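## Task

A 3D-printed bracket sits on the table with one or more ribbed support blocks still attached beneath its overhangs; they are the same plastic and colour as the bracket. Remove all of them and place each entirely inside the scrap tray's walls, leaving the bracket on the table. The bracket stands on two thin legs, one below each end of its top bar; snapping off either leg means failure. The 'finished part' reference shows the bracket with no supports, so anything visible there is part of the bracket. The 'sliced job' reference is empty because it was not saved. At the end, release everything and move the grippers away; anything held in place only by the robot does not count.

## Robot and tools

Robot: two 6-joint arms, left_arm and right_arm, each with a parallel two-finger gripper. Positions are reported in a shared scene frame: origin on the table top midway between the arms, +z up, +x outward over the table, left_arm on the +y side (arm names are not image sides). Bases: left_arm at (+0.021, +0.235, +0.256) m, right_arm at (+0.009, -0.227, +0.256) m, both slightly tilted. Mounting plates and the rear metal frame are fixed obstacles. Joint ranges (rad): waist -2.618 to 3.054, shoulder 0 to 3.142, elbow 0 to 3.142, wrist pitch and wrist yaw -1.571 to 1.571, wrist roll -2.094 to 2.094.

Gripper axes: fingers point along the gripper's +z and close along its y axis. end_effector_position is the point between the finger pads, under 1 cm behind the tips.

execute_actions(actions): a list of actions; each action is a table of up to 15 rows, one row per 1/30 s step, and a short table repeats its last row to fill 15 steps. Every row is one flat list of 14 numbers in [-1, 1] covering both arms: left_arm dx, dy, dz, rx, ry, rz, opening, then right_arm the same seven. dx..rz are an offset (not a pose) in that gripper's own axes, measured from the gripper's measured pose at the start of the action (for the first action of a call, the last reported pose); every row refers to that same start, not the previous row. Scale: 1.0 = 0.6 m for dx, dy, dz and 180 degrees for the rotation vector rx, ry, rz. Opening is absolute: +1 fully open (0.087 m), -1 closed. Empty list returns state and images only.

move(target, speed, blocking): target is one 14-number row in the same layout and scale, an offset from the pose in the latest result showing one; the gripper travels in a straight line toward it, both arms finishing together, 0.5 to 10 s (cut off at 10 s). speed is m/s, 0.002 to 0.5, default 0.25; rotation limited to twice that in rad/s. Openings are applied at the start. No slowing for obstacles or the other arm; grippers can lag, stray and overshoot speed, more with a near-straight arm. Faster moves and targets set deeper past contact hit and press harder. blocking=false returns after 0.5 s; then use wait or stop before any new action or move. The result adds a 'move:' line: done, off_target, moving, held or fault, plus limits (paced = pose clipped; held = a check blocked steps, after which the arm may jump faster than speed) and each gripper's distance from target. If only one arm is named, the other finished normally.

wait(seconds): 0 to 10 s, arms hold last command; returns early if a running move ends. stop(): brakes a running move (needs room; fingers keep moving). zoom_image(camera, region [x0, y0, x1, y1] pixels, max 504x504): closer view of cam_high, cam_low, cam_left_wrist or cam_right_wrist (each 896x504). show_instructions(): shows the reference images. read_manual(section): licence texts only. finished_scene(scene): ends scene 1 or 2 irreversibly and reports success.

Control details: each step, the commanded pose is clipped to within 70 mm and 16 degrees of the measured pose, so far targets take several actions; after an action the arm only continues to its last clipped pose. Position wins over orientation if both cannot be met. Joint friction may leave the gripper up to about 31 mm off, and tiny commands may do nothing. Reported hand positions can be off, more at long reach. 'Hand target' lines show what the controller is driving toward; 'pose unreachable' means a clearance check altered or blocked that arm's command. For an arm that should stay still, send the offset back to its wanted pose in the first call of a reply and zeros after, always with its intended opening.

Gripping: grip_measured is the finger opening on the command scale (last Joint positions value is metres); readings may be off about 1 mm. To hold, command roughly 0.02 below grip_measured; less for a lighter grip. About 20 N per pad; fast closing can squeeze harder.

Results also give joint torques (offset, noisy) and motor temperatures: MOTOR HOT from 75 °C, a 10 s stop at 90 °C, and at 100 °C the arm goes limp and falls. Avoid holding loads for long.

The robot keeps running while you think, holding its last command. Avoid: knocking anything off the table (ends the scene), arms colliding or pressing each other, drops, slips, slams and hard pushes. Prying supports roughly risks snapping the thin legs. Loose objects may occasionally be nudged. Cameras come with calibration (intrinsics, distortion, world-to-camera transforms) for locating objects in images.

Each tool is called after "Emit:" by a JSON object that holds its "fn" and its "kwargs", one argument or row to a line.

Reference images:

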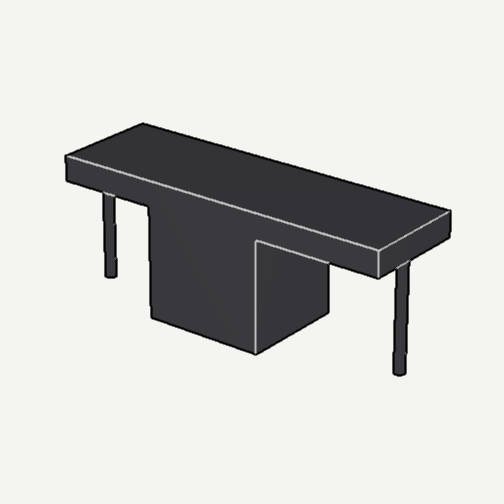

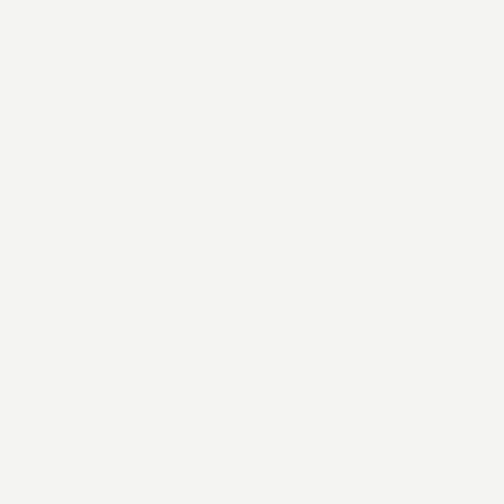

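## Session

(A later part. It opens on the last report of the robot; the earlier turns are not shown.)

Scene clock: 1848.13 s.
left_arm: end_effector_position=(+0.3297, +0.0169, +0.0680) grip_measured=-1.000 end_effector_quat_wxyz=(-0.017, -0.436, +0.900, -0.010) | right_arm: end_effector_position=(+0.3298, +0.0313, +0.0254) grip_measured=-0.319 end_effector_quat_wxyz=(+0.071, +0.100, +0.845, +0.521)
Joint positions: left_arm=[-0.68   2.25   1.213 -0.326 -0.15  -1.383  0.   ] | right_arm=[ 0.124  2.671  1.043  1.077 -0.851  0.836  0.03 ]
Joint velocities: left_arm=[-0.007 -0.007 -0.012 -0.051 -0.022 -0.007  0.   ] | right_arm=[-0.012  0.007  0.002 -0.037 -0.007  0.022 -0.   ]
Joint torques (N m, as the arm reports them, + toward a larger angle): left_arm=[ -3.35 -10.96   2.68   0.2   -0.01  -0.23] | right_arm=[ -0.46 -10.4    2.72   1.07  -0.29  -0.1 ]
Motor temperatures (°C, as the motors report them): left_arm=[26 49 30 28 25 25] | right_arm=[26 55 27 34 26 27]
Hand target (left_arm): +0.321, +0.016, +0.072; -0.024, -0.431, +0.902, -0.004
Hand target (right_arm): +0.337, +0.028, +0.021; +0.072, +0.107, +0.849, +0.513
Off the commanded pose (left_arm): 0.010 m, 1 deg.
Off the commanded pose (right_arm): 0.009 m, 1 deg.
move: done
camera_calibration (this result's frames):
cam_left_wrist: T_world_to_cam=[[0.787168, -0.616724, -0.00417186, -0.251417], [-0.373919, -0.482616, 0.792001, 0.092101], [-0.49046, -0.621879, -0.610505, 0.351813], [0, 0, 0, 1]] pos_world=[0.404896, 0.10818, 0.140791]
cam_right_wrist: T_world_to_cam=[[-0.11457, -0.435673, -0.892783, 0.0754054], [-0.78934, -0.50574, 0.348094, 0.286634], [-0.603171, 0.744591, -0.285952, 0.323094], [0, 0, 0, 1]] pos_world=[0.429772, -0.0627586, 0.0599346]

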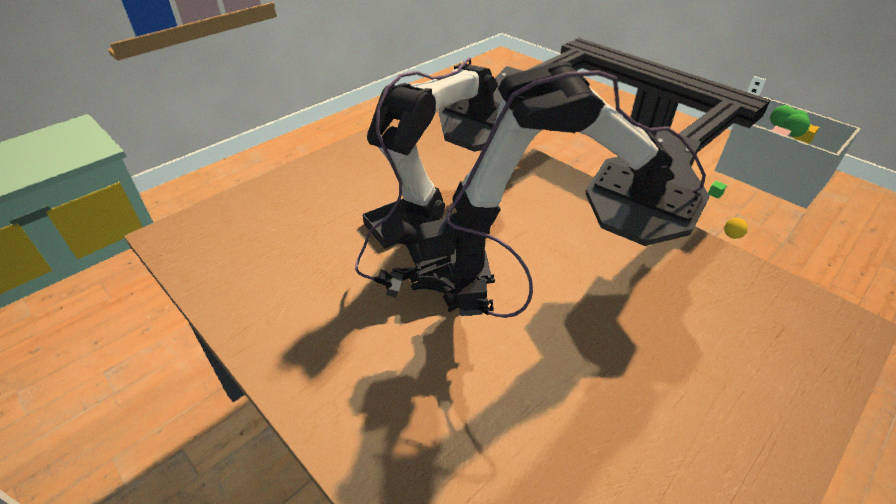

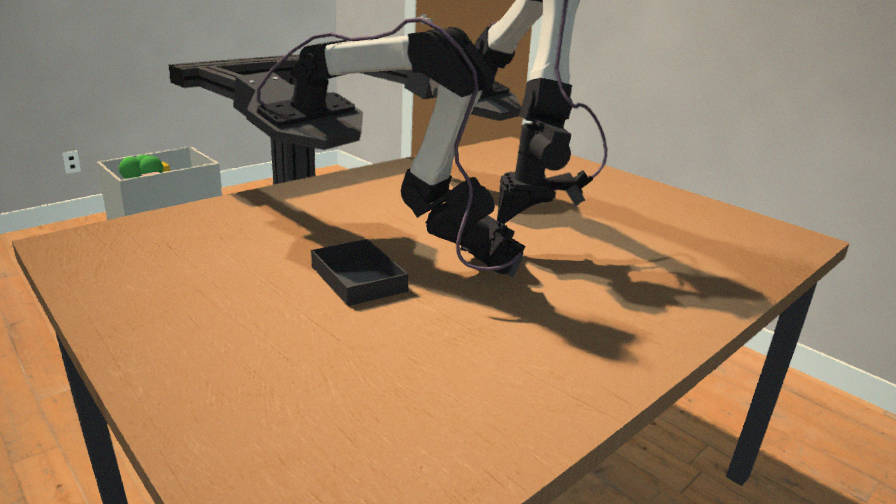

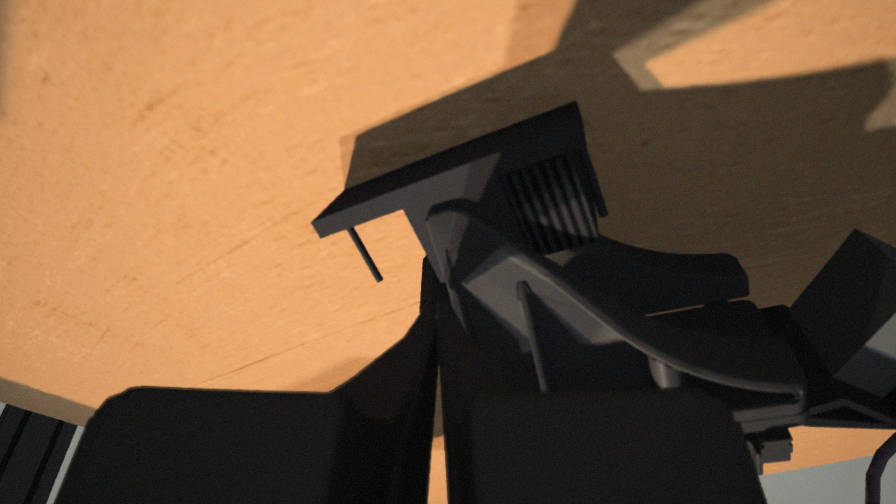

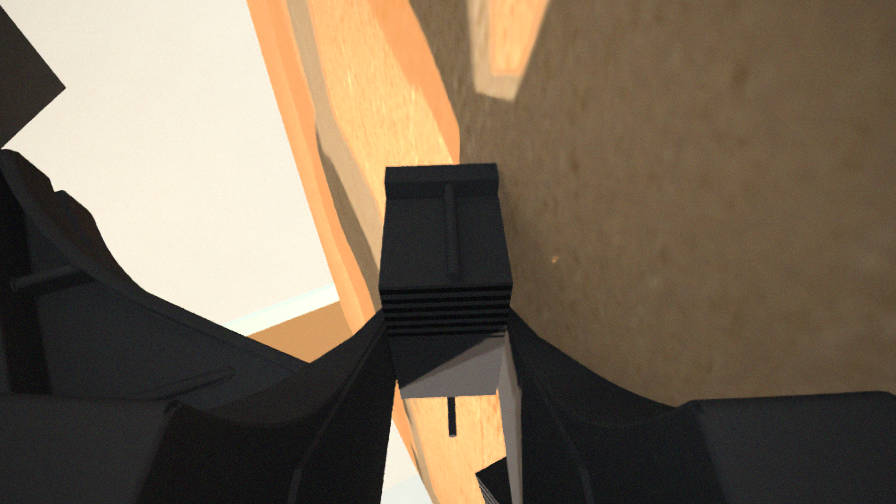

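Emit:
{"fn": "move", "kwargs": {
  "target": [-0.018,0.045,0.026,-0.004,0,0,-1,-0.013,-0.0077,0.0018,0.0065,-0.0027,0.0031,-0.45],
  "speed": 0.03
}}

Emit:
{"fn": "zoom_image", "kwargs": {
  "camera": "cam_left_wrist",
  "region": [300, 180, 620, 400]
}}

Scene clock: 1955.93 s.
left_arm: end_effector_position=(+0.3210, +0.0359, +0.0562) grip_measured=-1.000 end_effector_quat_wxyz=(-0.015, -0.434, +0.901, -0.007) | right_arm: end_effector_position=(+0.3296, +0.0313, +0.0255) grip_measured=-0.319 end_effector_quat_wxyz=(+0.071, +0.100, +0.845, +0.521)
Joint positions: left_arm=[-0.643  2.25   1.141 -0.251 -0.15  -1.344  0.   ] | right_arm=[ 0.124  2.671  1.043  1.076 -0.852  0.836  0.03 ]
Joint velocities: left_arm=[ 0.002 -0.002 -0.007  0.007 -0.022  0.022  0.   ] | right_arm=[-0.002  0.002 -0.007 -0.051 -0.022 -0.037 -0.   ]
Joint torques (N m, as the arm reports them, + toward a larger angle): left_arm=[-0.41 -9.47  1.06  0.44  0.07 -0.12] | right_arm=[ -0.5  -10.48   2.73   1.07  -0.27  -0.09]
Motor temperatures (°C, as the motors report them): left_arm=[27 60 30 27 25 25] | right_arm=[26 55 27 33 25 27]
Hand target (left_arm): +0.315, +0.042, +0.052; -0.020, -0.435, +0.900, -0.004
Hand target (right_arm): +0.337, +0.028, +0.021; +0.072, +0.107, +0.849, +0.512
Off the commanded pose (left_arm): 0.009 m, 1 deg.
Off the commanded pose (right_arm): 0.009 m, 1 deg.
move: done
camera_calibration (this result's frames):
cam_left_wrist: T_world_to_cam=[[0.785122, -0.619281, -0.00867373, -0.231891], [-0.376105, -0.487857, 0.787744, 0.108521], [-0.492066, -0.615213, -0.615942, 0.352789], [0, 0, 0, 1]] pos_world=[0.396473, 0.126377, 0.1298]
cam_right_wrist: T_world_to_cam=[[-0.115095, -0.435425, -0.892837, 0.0755746], [-0.788762, -0.506298, 0.348594, 0.286294], [-0.603828, 0.744357, -0.285174, 0.32317], [0, 0, 0, 1]] pos_world=[0.429655, -0.0626973, 0.0598354]

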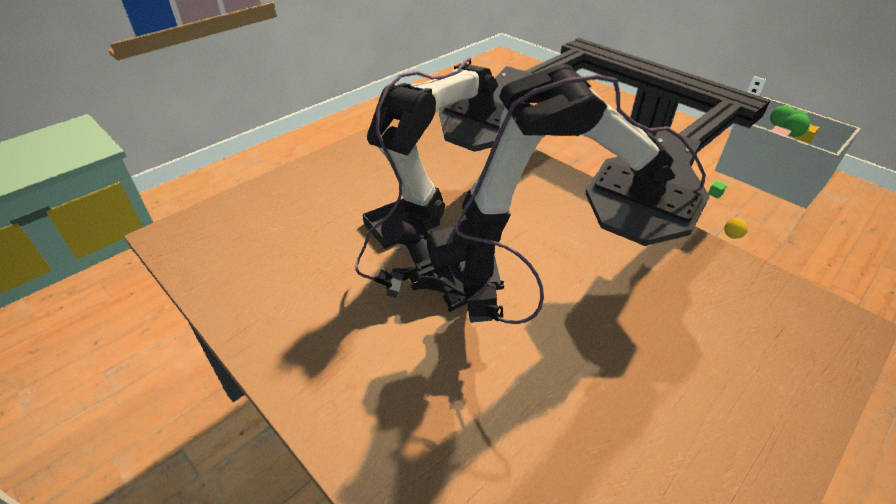

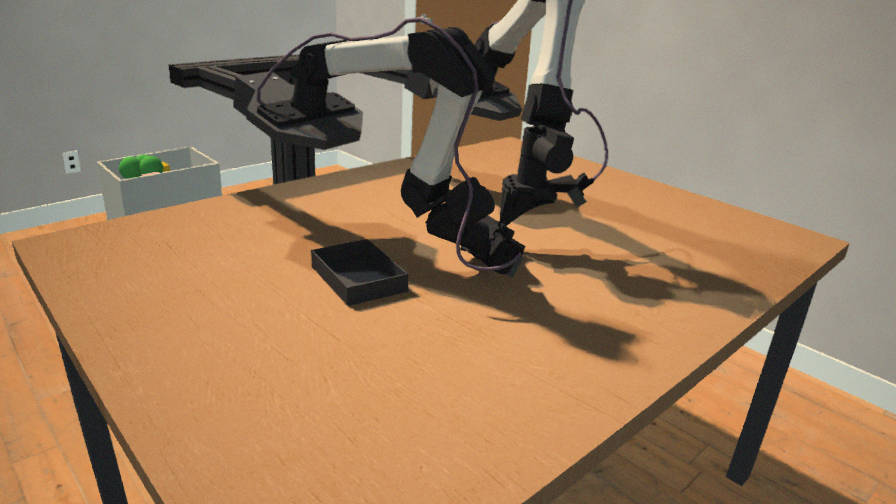

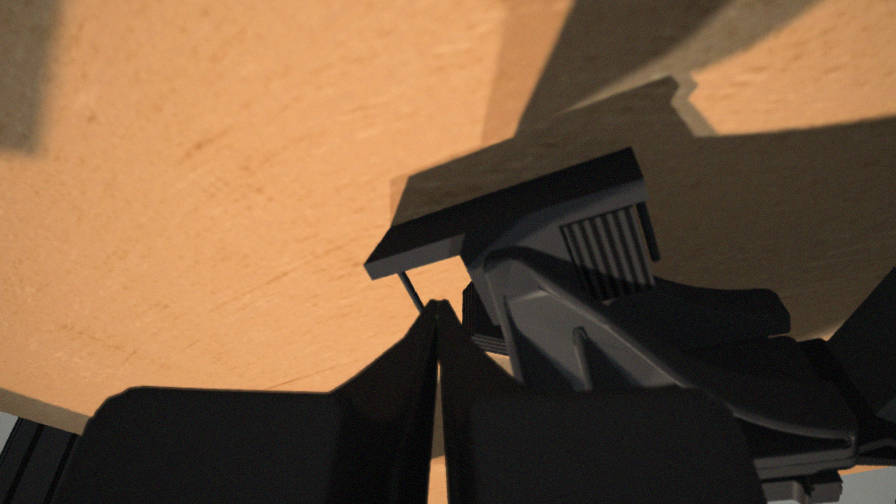

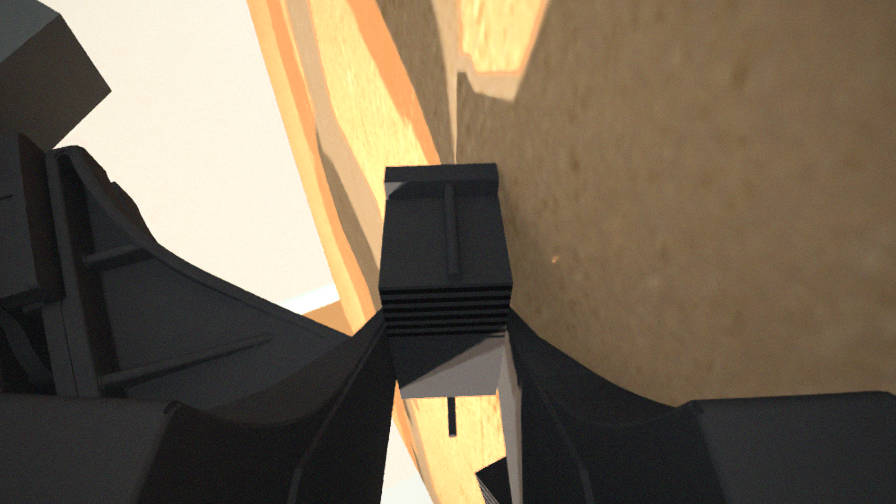

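Region (300, 180, 620, 400) of cam_left_wrist's 896x504 image, scaled by 1.575, with more detail than that image has; it fills the top 346 rows of this view, and the rest is white.

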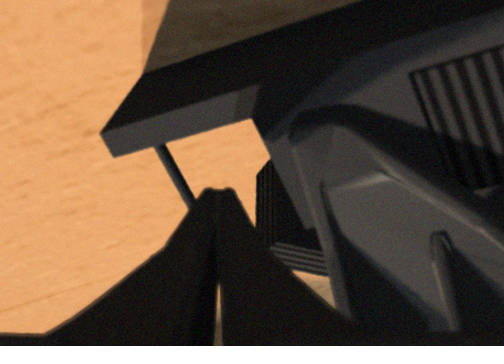

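Emit:
{"fn": "move", "kwargs": {
  "target": [-0.001,0.0115,0.0387,-0.004,0,0,-1,-0.013,-0.0077,0.0018,0.0065,-0.0027,0.0031,-0.45],
  "speed": 0.012
}}

Emit:
{"fn": "zoom_image", "kwargs": {
  "camera": "cam_left_wrist",
  "region": [300, 180, 620, 400]
}}

Scene clock: 1969.23 s.
left_arm: end_effector_position=(+0.3161, +0.0354, +0.0421) grip_measured=-1.000 end_effector_quat_wxyz=(-0.016, -0.431, +0.902, -0.005) | right_arm: end_effector_position=(+0.3294, +0.0313, +0.0255) grip_measured=-0.319 end_effector_quat_wxyz=(+0.070, +0.100, +0.845, +0.521)
Joint positions: left_arm=[-0.643  2.295  1.141 -0.211 -0.15  -1.339  0.   ] | right_arm=[ 0.124  2.671  1.043  1.076 -0.853  0.836  0.03 ]
Joint velocities: left_arm=[-0.012 -0.007 -0.002  0.007 -0.007  0.022  0.   ] | right_arm=[-0.017 -0.007  0.002 -0.007 -0.007  0.007  0.   ]
Joint torques (N m, as the arm reports them, + toward a larger angle): left_arm=[-0.31 -7.75  3.29  0.44 -0.04 -0.09] | right_arm=[ -0.54 -10.51   2.74   1.06  -0.29  -0.08]
Motor temperatures (°C, as the motors report them): left_arm=[26 59 29 27 25 25] | right_arm=[26 55 27 33 25 27]
Hand target (left_arm): +0.315, +0.040, +0.033; -0.018, -0.434, +0.901, -0.001
Hand target (right_arm): +0.337, +0.028, +0.021; +0.071, +0.107, +0.849, +0.513
Off the commanded pose (left_arm): 0.010 m, 1 deg.
Off the commanded pose (right_arm): 0.009 m, 1 deg.
move: done
camera_calibration (this result's frames):
cam_left_wrist: T_world_to_cam=[[0.781293, -0.624039, -0.0125145, -0.226911], [-0.376244, -0.486864, 0.788292, 0.117529], [-0.498018, -0.611178, -0.615174, 0.343099], [0, 0, 0, 1]] pos_world=[0.392373, 0.125314, 0.115579]
cam_right_wrist: T_world_to_cam=[[-0.115621, -0.435177, -0.89289, 0.0757439], [-0.788182, -0.506855, 0.349093, 0.285953], [-0.604484, 0.744123, -0.284395, 0.323247], [0, 0, 0, 1]] pos_world=[0.429538, -0.0626362, 0.0597364]

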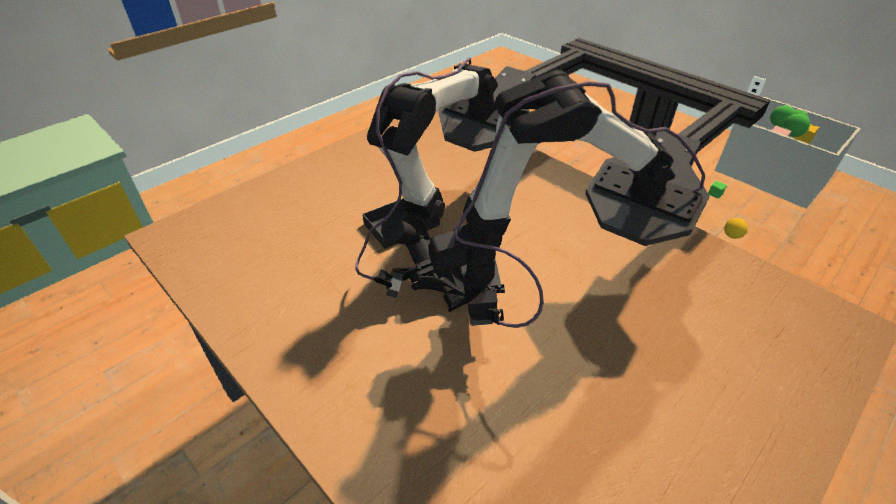

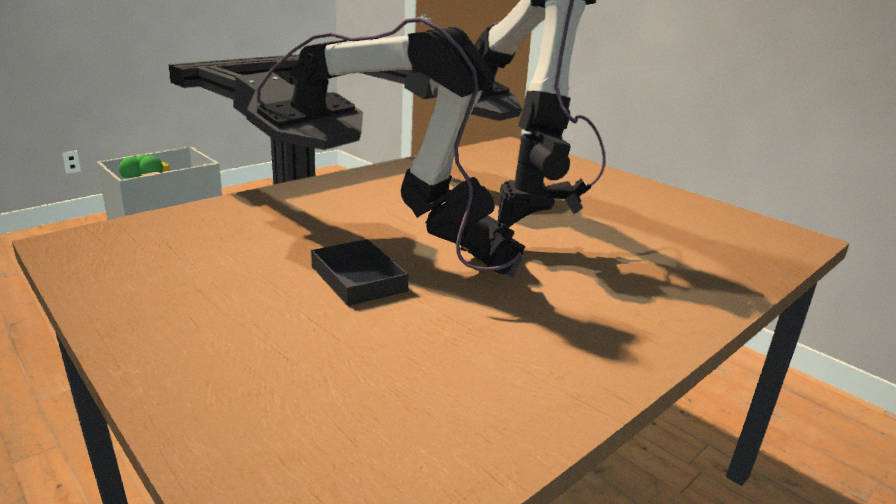

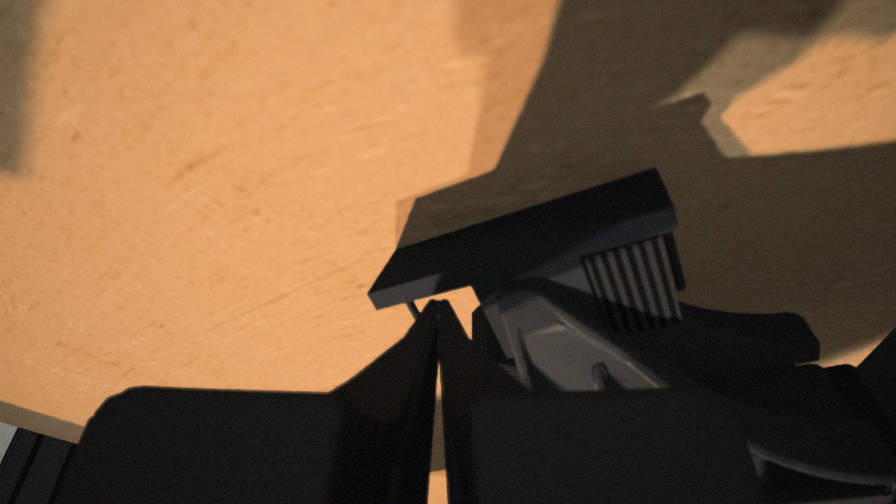

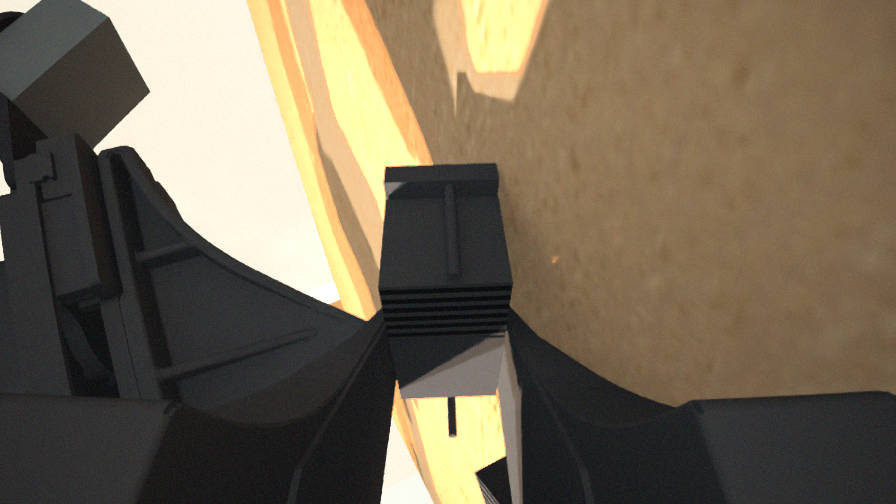

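Region (300, 180, 620, 400) of cam_left_wrist's 896x504 image, scaled by 1.575, with more detail than that image has; it fills the top 346 rows of this view, and the rest is white.

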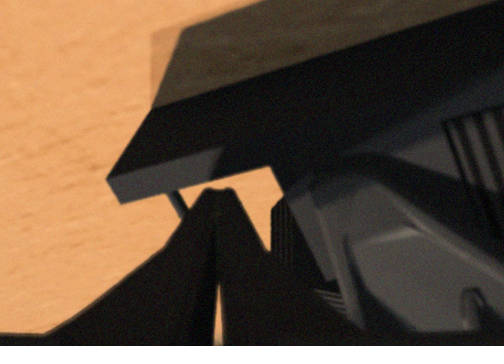

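Emit:
{"fn": "move", "kwargs": {
  "target": [-0.0145,0.007,0.005,0,0,-0.003,-1,-0.013,-0.0077,0.0018,0.0065,-0.0027,0.0031,-0.45],
  "speed": 0.01
}}

Emit:
{"fn": "zoom_image", "kwargs": {
  "camera": "cam_left_wrist",
  "region": [300, 180, 620, 400]
}}

Scene clock: 1974.87 s.
left_arm: end_effector_position=(+0.3187, +0.0405, +0.0410) grip_measured=-1.000 end_effector_quat_wxyz=(-0.016, -0.433, +0.901, -0.004) | right_arm: end_effector_position=(+0.3293, +0.0313, +0.0255) grip_measured=-0.319 end_effector_quat_wxyz=(+0.070, +0.100, +0.845, +0.521)
Joint positions: left_arm=[-0.629  2.295  1.141 -0.209 -0.15  -1.328  0.   ] | right_arm=[ 0.124  2.671  1.043  1.075 -0.853  0.836  0.03 ]
Joint velocities: left_arm=[-0.002  0.017 -0.002 -0.022 -0.037  0.022  0.   ] | right_arm=[-0.017 -0.012  0.002  0.007  0.037  0.007  0.   ]
Joint torques (N m, as the arm reports them, + toward a larger angle): left_arm=[-0.46 -9.64  2.02  0.42  0.03 -0.09] | right_arm=[ -0.59 -10.48   2.79   1.06  -0.27  -0.09]
Motor temperatures (°C, as the motors report them): left_arm=[26 58 29 27 25 25] | right_arm=[26 55 27 33 25 27]
Hand target (left_arm): +0.318, +0.045, +0.039; -0.016, -0.435, +0.900, -0.005
Hand target (right_arm): +0.337, +0.028, +0.021; +0.071, +0.107, +0.849, +0.513
Off the commanded pose (left_arm): 0.005 m, 0 deg.
Off the commanded pose (right_arm): 0.009 m, 1 deg.
move: done
camera_calibration (this result's frames):
cam_left_wrist: T_world_to_cam=[[0.783253, -0.621548, -0.0138988, -0.226392], [-0.375222, -0.49043, 0.786566, 0.121699], [-0.495705, -0.610865, -0.617349, 0.346145], [0, 0, 0, 1]] pos_world=[0.394572, 0.130419, 0.114821]
cam_right_wrist: T_world_to_cam=[[-0.115884, -0.435052, -0.892917, 0.0758286], [-0.787892, -0.507134, 0.349343, 0.285783], [-0.604811, 0.744006, -0.284006, 0.323284], [0, 0, 0, 1]] pos_world=[0.42948, -0.0626056, 0.059687]

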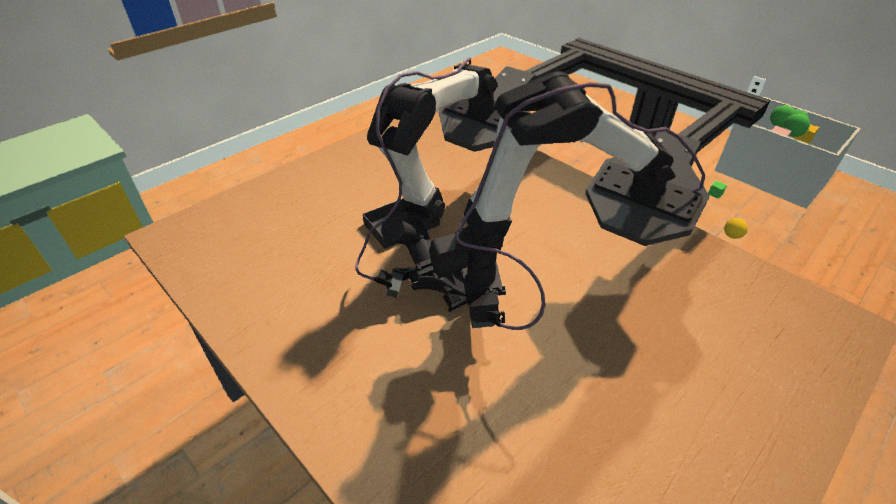

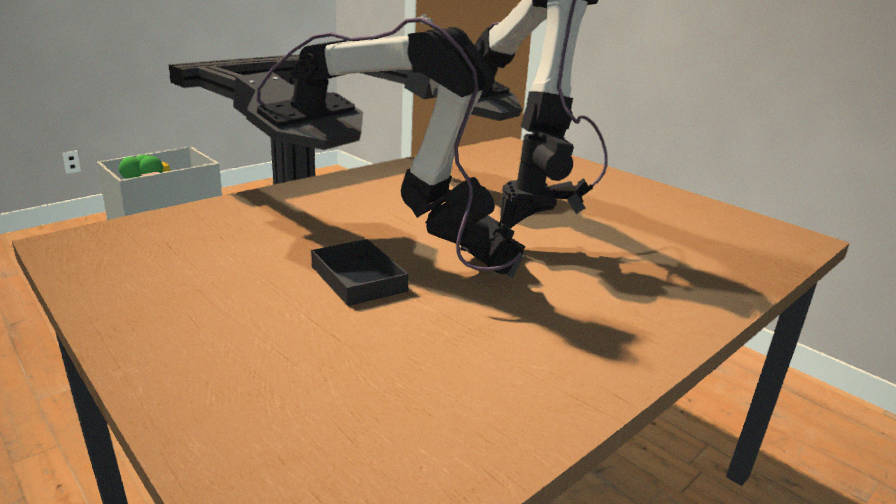

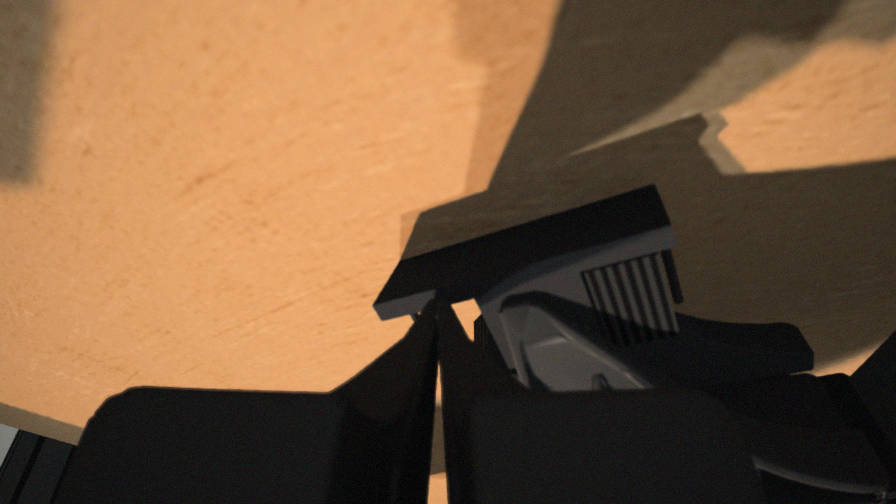

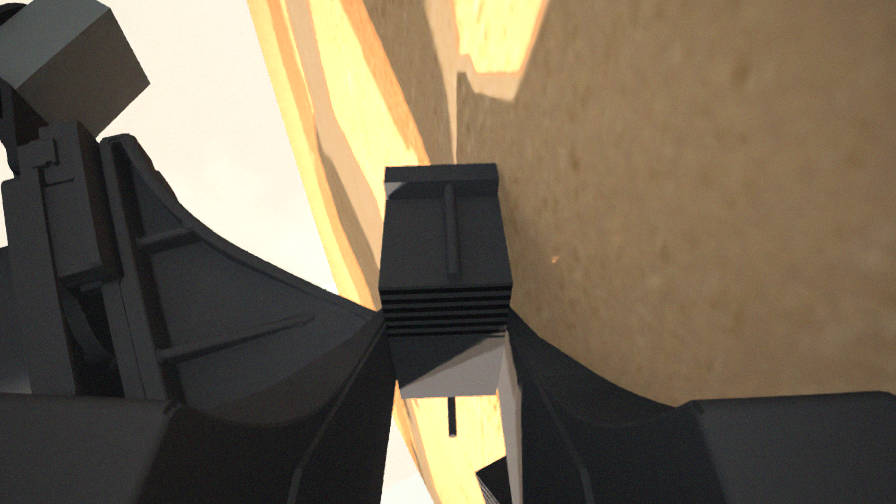

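Region (300, 180, 620, 400) of cam_left_wrist's 896x504 image, scaled by 1.575, with more detail than that image has; it fills the top 346 rows of this view, and the rest is white.

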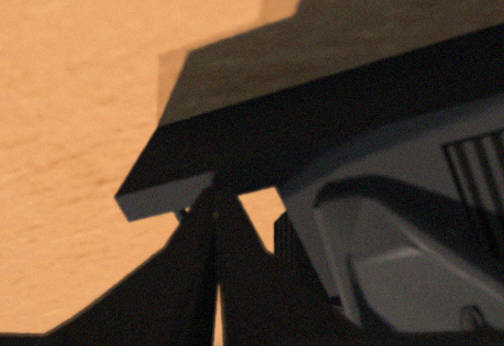

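Emit:
{"fn": "move", "kwargs": {
  "target": [0.0145,0.035,0.0458,-0.0222,0.0044,0.0039,-1,-0.013,-0.0077,0.0018,0.0065,-0.0027,0.0031,-0.45],
  "speed": 0.012
}}

Emit:
{"fn": "zoom_image", "kwargs": {
  "camera": "cam_left_wrist",
  "region": [300, 180, 620, 400]
}}

Scene clock: 1984.97 s.
left_arm: end_effector_position=(+0.3161, +0.0411, +0.0378) grip_measured=-1.000 end_effector_quat_wxyz=(-0.018, -0.432, +0.902, -0.002) | right_arm: end_effector_position=(+0.3291, +0.0313, +0.0253) grip_measured=-0.319 end_effector_quat_wxyz=(+0.070, +0.099, +0.845, +0.521)
Joint positions: left_arm=[-0.629  2.305  1.141 -0.206 -0.15  -1.327  0.   ] | right_arm=[ 0.124  2.671  1.043  1.074 -0.854  0.832  0.03 ]
Joint velocities: left_arm=[ 0.002 -0.012 -0.017  0.051  0.022  0.066  0.   ] | right_arm=[ 0.007 -0.002 -0.007  0.037 -0.007  0.007  0.   ]
Joint torques (N m, as the arm reports them, + toward a larger angle): left_arm=[-1.69 -4.31  3.35  0.36 -0.05 -0.17] | right_arm=[ -0.59 -10.47   2.72   1.06  -0.26  -0.08]
Motor temperatures (°C, as the motors report them): left_arm=[26 57 29 27 25 25] | right_arm=[26 55 27 33 25 27]
Hand target (left_arm): +0.295, +0.047, +0.016; -0.037, -0.426, +0.903, +0.024
Hand target (right_arm): +0.337, +0.028, +0.021; +0.071, +0.107, +0.849, +0.513
Off the commanded pose (left_arm): 0.032 m, 4 deg.
Off the commanded pose (right_arm): 0.009 m, 1 deg.
move: off_target (left_arm)
camera_calibration (this result's frames):
cam_left_wrist: T_world_to_cam=[[0.78215, -0.622755, -0.0204462, -0.223462], [-0.371182, -0.492041, 0.787477, 0.122243], [-0.500465, -0.608336, -0.616005, 0.344624], [0, 0, 0, 1]] pos_world=[0.392627, 0.130633, 0.111458]
cam_right_wrist: T_world_to_cam=[[-0.113405, -0.435751, -0.892894, 0.0748513], [-0.787433, -0.508614, 0.348225, 0.285519], [-0.605878, 0.742585, -0.285445, 0.323559], [0, 0, 0, 1]] pos_world=[0.429353, -0.0624342, 0.0597678]

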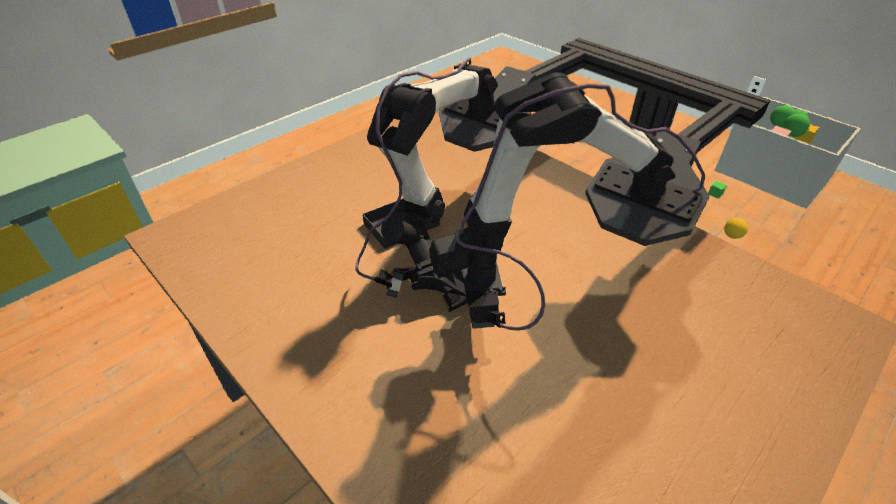

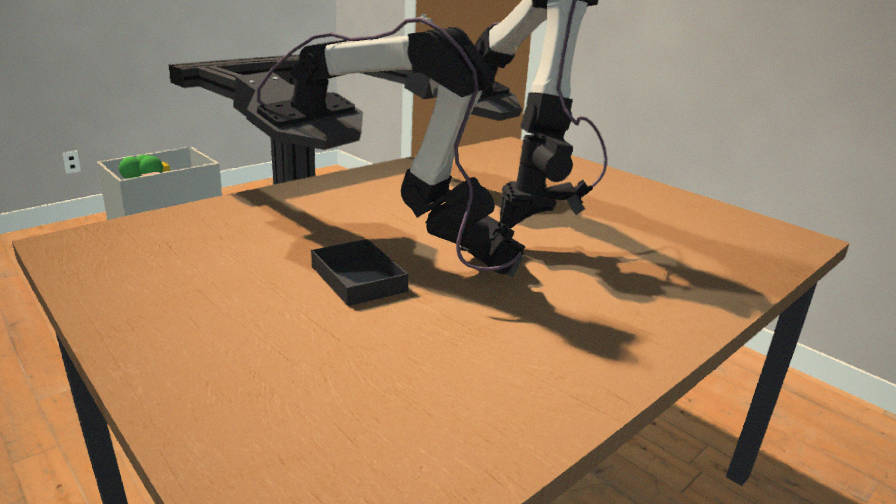

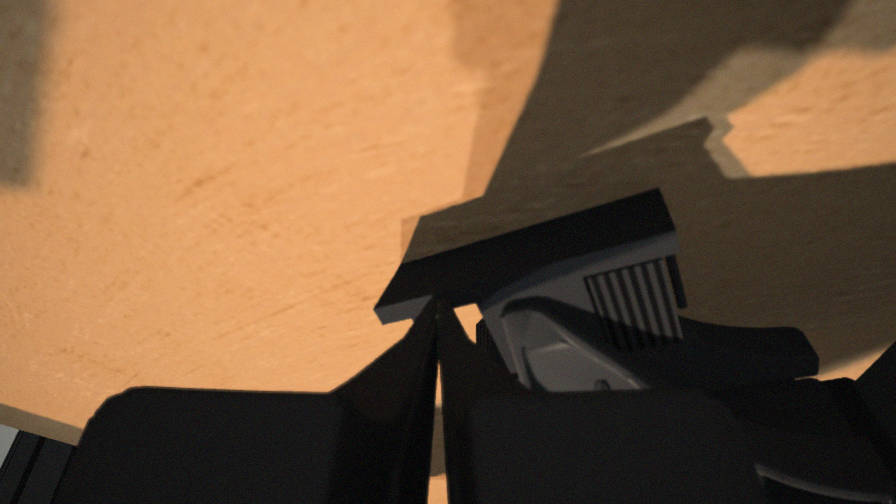

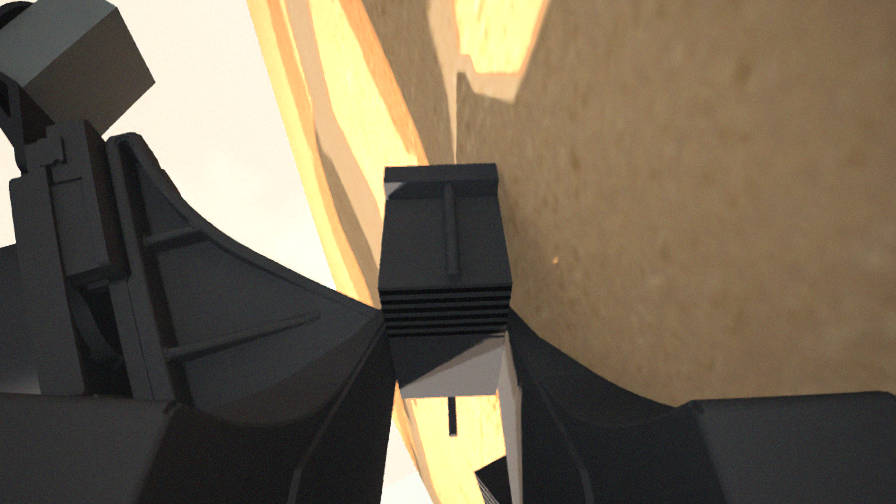

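Region (300, 180, 620, 400) of cam_left_wrist's 896x504 image, scaled by 1.575, with more detail than that image has; it fills the top 346 rows of this view, and the rest is white.

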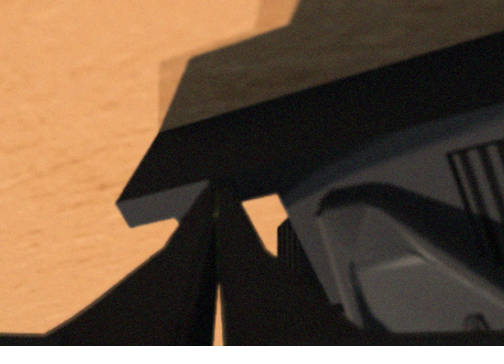

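Emit:
{"fn": "execute_actions", "kwargs": {
  "actions": [
    [[0.0128,0.031,0.0405,-0.0200,0.0039,0.003,-1,-0.013,-0.0077,0.0018,0.0065,-0.0027,0.008,-0.45]],
    [[0.0128,0.031,0.0405,-0.0200,0.0039,0.003,-1,-0.013,-0.0077,0.0018,0.0065,-0.0027,0.013,-0.45]],
    [[0.0128,0.031,0.0405,-0.0200,0.0039,0.003,-1,-0.013,-0.0077,0.0018,0.0065,-0.0027,0.018,-0.45]]
  ]
}}

Scene clock: 2003.90 s.
left_arm: end_effector_position=(+0.3161, +0.0411, +0.0378) grip_measured=-1.000 end_effector_quat_wxyz=(-0.018, -0.432, +0.902, -0.002) | right_arm: end_effector_position=(+0.3290, +0.0313, +0.0255) grip_measured=-0.319 end_effector_quat_wxyz=(+0.068, +0.101, +0.845, +0.521)
Joint positions: left_arm=[-0.629  2.305  1.141 -0.206 -0.15  -1.327  0.   ] | right_arm=[ 0.124  2.671  1.043  1.073 -0.854  0.838  0.03 ]
Joint velocities: left_arm=[ 0.002  0.002 -0.012 -0.022 -0.022  0.007  0.   ] | right_arm=[-0.007  0.007  0.012 -0.051 -0.022 -0.007 -0.   ]
Joint torques (N m, as the arm reports them, + toward a larger angle): left_arm=[-1.74 -4.42  3.26  0.36 -0.06 -0.18] | right_arm=[-0.77 -9.87  3.01  1.08 -0.29  0.31]
Motor temperatures (°C, as the motors report them): left_arm=[26 52 30 26 25 25] | right_arm=[26 55 27 33 25 27]
Hand target (left_arm): +0.295, +0.047, +0.016; -0.036, -0.427, +0.903, +0.024
Hand target (right_arm): +0.336, +0.028, +0.021; +0.059, +0.126, +0.846, +0.514
Off the commanded pose (left_arm): 0.032 m, 4 deg.
Off the commanded pose (right_arm): 0.009 m, 3 deg.
camera_calibration (this result's frames):
cam_left_wrist: T_world_to_cam=[[0.78215, -0.622755, -0.0204462, -0.223462], [-0.371182, -0.492041, 0.787477, 0.122243], [-0.500465, -0.608336, -0.616005, 0.344624], [0, 0, 0, 1]] pos_world=[0.392627, 0.130633, 0.111458]
cam_right_wrist: T_world_to_cam=[[-0.119585, -0.434506, -0.892695, 0.076994], [-0.786718, -0.507004, 0.352166, 0.285058], [-0.605618, 0.744413, -0.281204, 0.32324], [0, 0, 0, 1]] pos_world=[0.429228, -0.0626441, 0.0592408]

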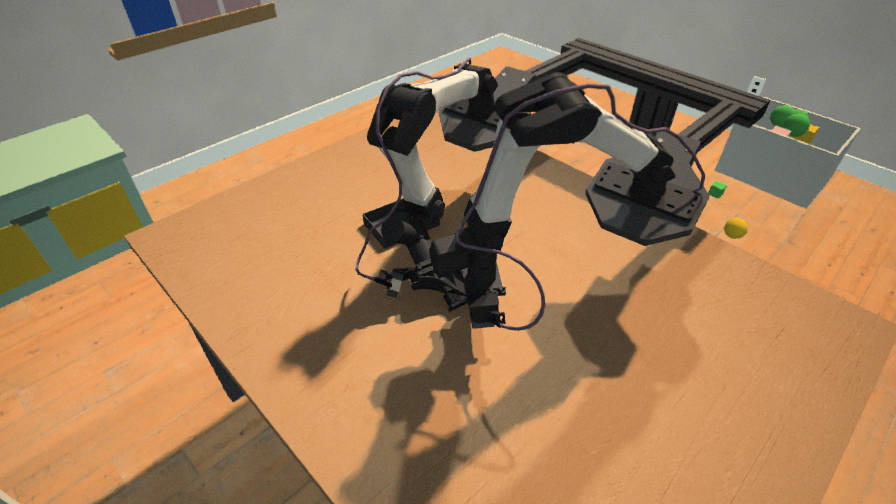

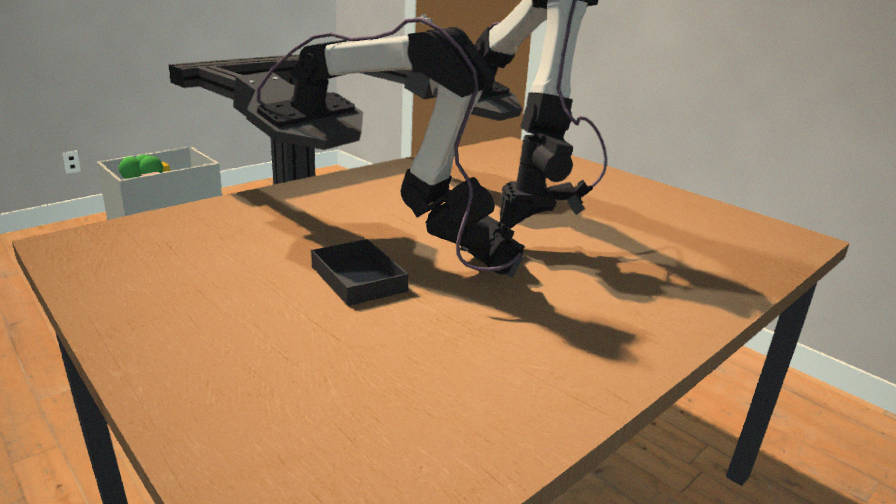

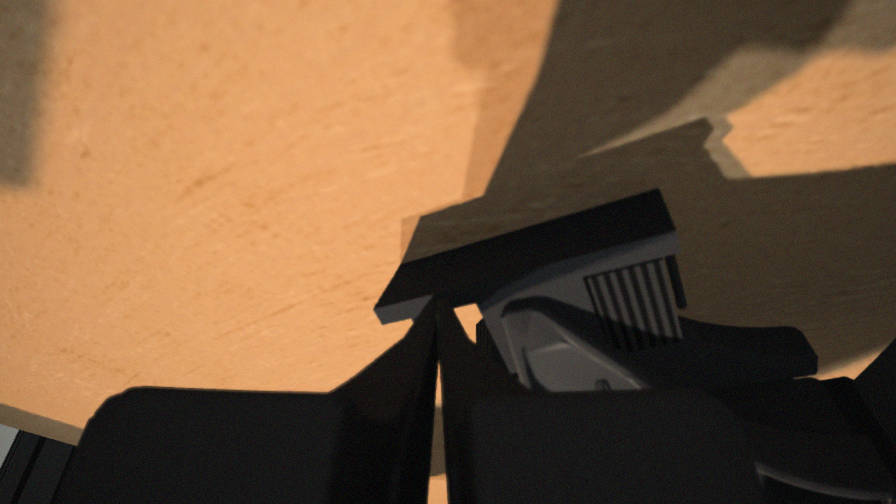

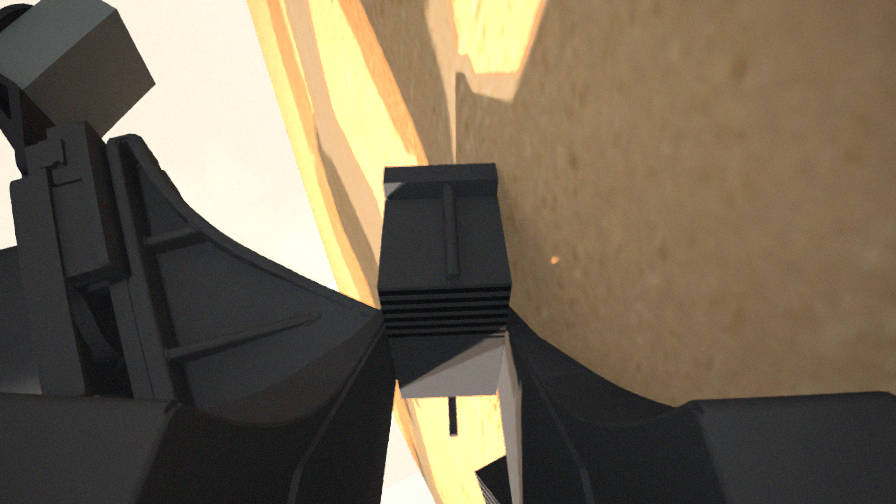

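Emit:
{"fn": "execute_actions", "kwargs": {
  "actions": [
    [[0.0128,0.031,0.0405,-0.0200,0.0039,0.003,-1,-0.013,-0.0077,0.0018,0.0065,-0.0027,0.023,-0.45]],
    [[0.0128,0.031,0.0405,-0.0200,0.0039,0.003,-1,-0.013,-0.0077,0.0018,0.0065,-0.0027,0.028,-0.45]],
    [[0.0128,0.031,0.0405,-0.0200,0.0039,0.003,-1,-0.013,-0.0077,0.0018,0.0065,-0.0027,0.033,-0.45]]
  ]
}}

Scene clock: 2007.60 s.
left_arm: end_effector_position=(+0.3161, +0.0411, +0.0378) grip_measured=-1.000 end_effector_quat_wxyz=(-0.018, -0.432, +0.902, -0.001) | right_arm: end_effector_position=(+0.3284, +0.0312, +0.0258) grip_measured=-0.319 end_effector_quat_wxyz=(+0.059, +0.115, +0.844, +0.521)
Joint positions: left_arm=[-0.629  2.305  1.141 -0.206 -0.15  -1.327  0.   ] | right_arm=[ 0.122  2.671  1.043  1.066 -0.854  0.865  0.03 ]
Joint velocities: left_arm=[-0.022  0.007  0.002  0.095 -0.051  0.037  0.   ] | right_arm=[ 0.012 -0.002 -0.002  0.007 -0.037 -0.007 -0.001]
Joint torques (N m, as the arm reports them, + toward a larger angle): left_arm=[-1.66 -4.44  3.24  0.37 -0.05 -0.17] | right_arm=[-0.86 -9.5   3.44  1.1  -0.33  0.61]
Motor temperatures (°C, as the motors report them): left_arm=[26 51 30 26 25 25] | right_arm=[26 55 27 33 25 27]
Hand target (left_arm): +0.295, +0.047, +0.016; -0.036, -0.427, +0.903, +0.024
Hand target (right_arm): +0.336, +0.028, +0.021; +0.040, +0.155, +0.842, +0.514
Off the commanded pose (left_arm): 0.032 m, 4 deg.
Off the commanded pose (right_arm): 0.009 m, 5 deg.
camera_calibration (this result's frames):
cam_left_wrist: T_world_to_cam=[[0.782148, -0.622754, -0.0205364, -0.223443], [-0.371312, -0.492311, 0.787247, 0.122357], [-0.500371, -0.608118, -0.616296, 0.344636], [0, 0, 0, 1]] pos_world=[0.392644, 0.130668, 0.111484]
cam_right_wrist: T_world_to_cam=[[-0.152266, -0.429426, -0.890173, 0.0876091], [-0.782154, -0.498247, 0.374147, 0.28208], [-0.604194, 0.753222, -0.260011, 0.32181], [0, 0, 0, 1]] pos_world=[0.428405, -0.0642271, 0.0561219]

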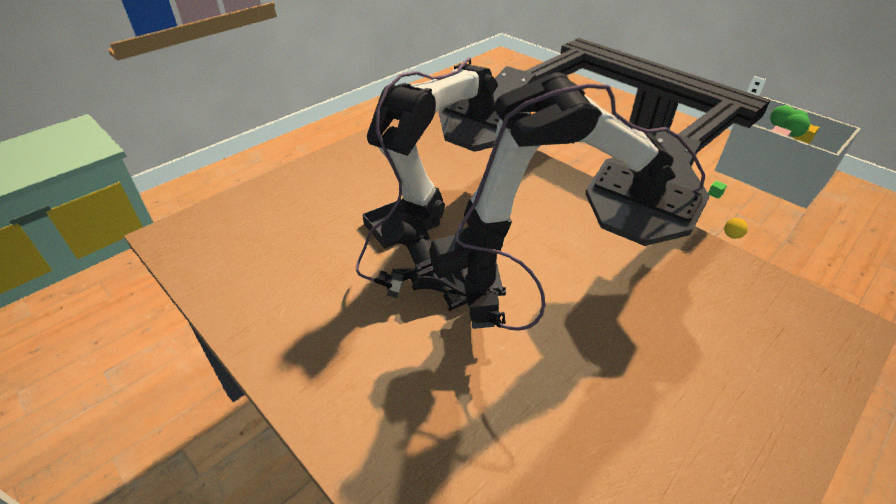

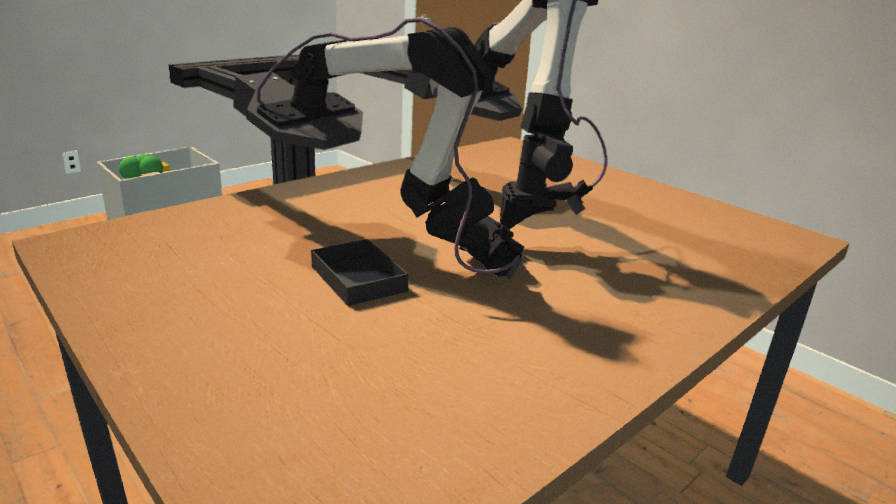

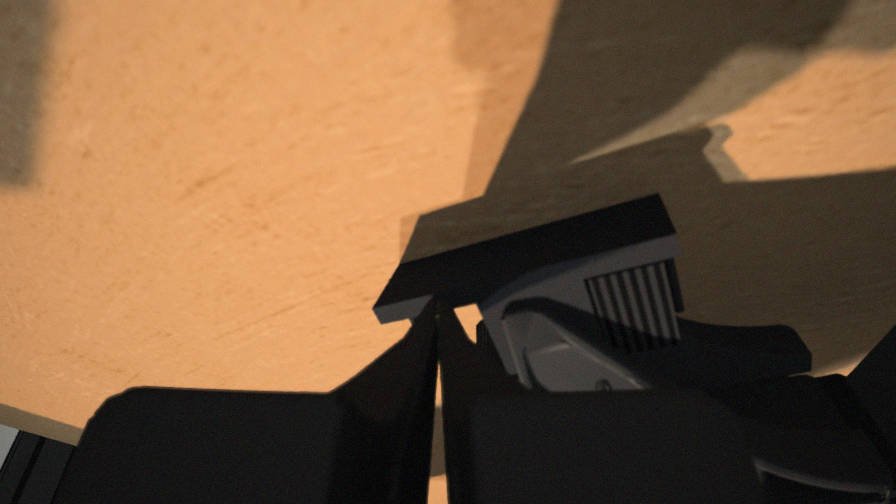

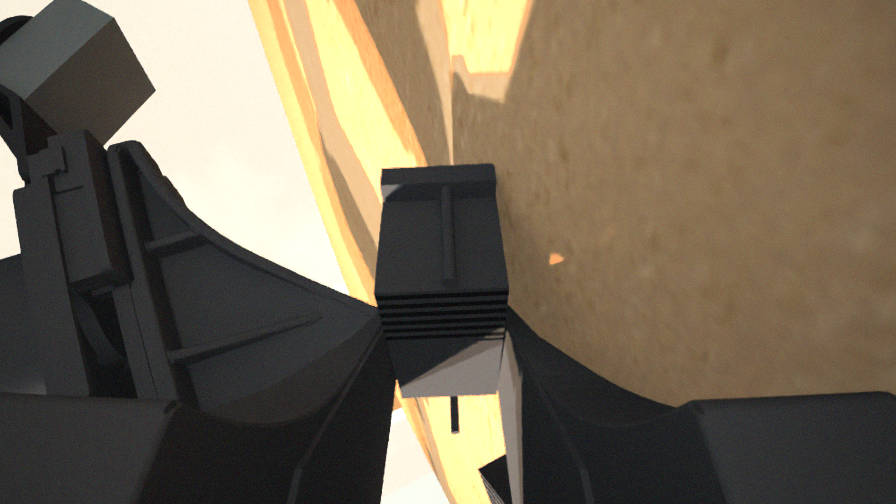

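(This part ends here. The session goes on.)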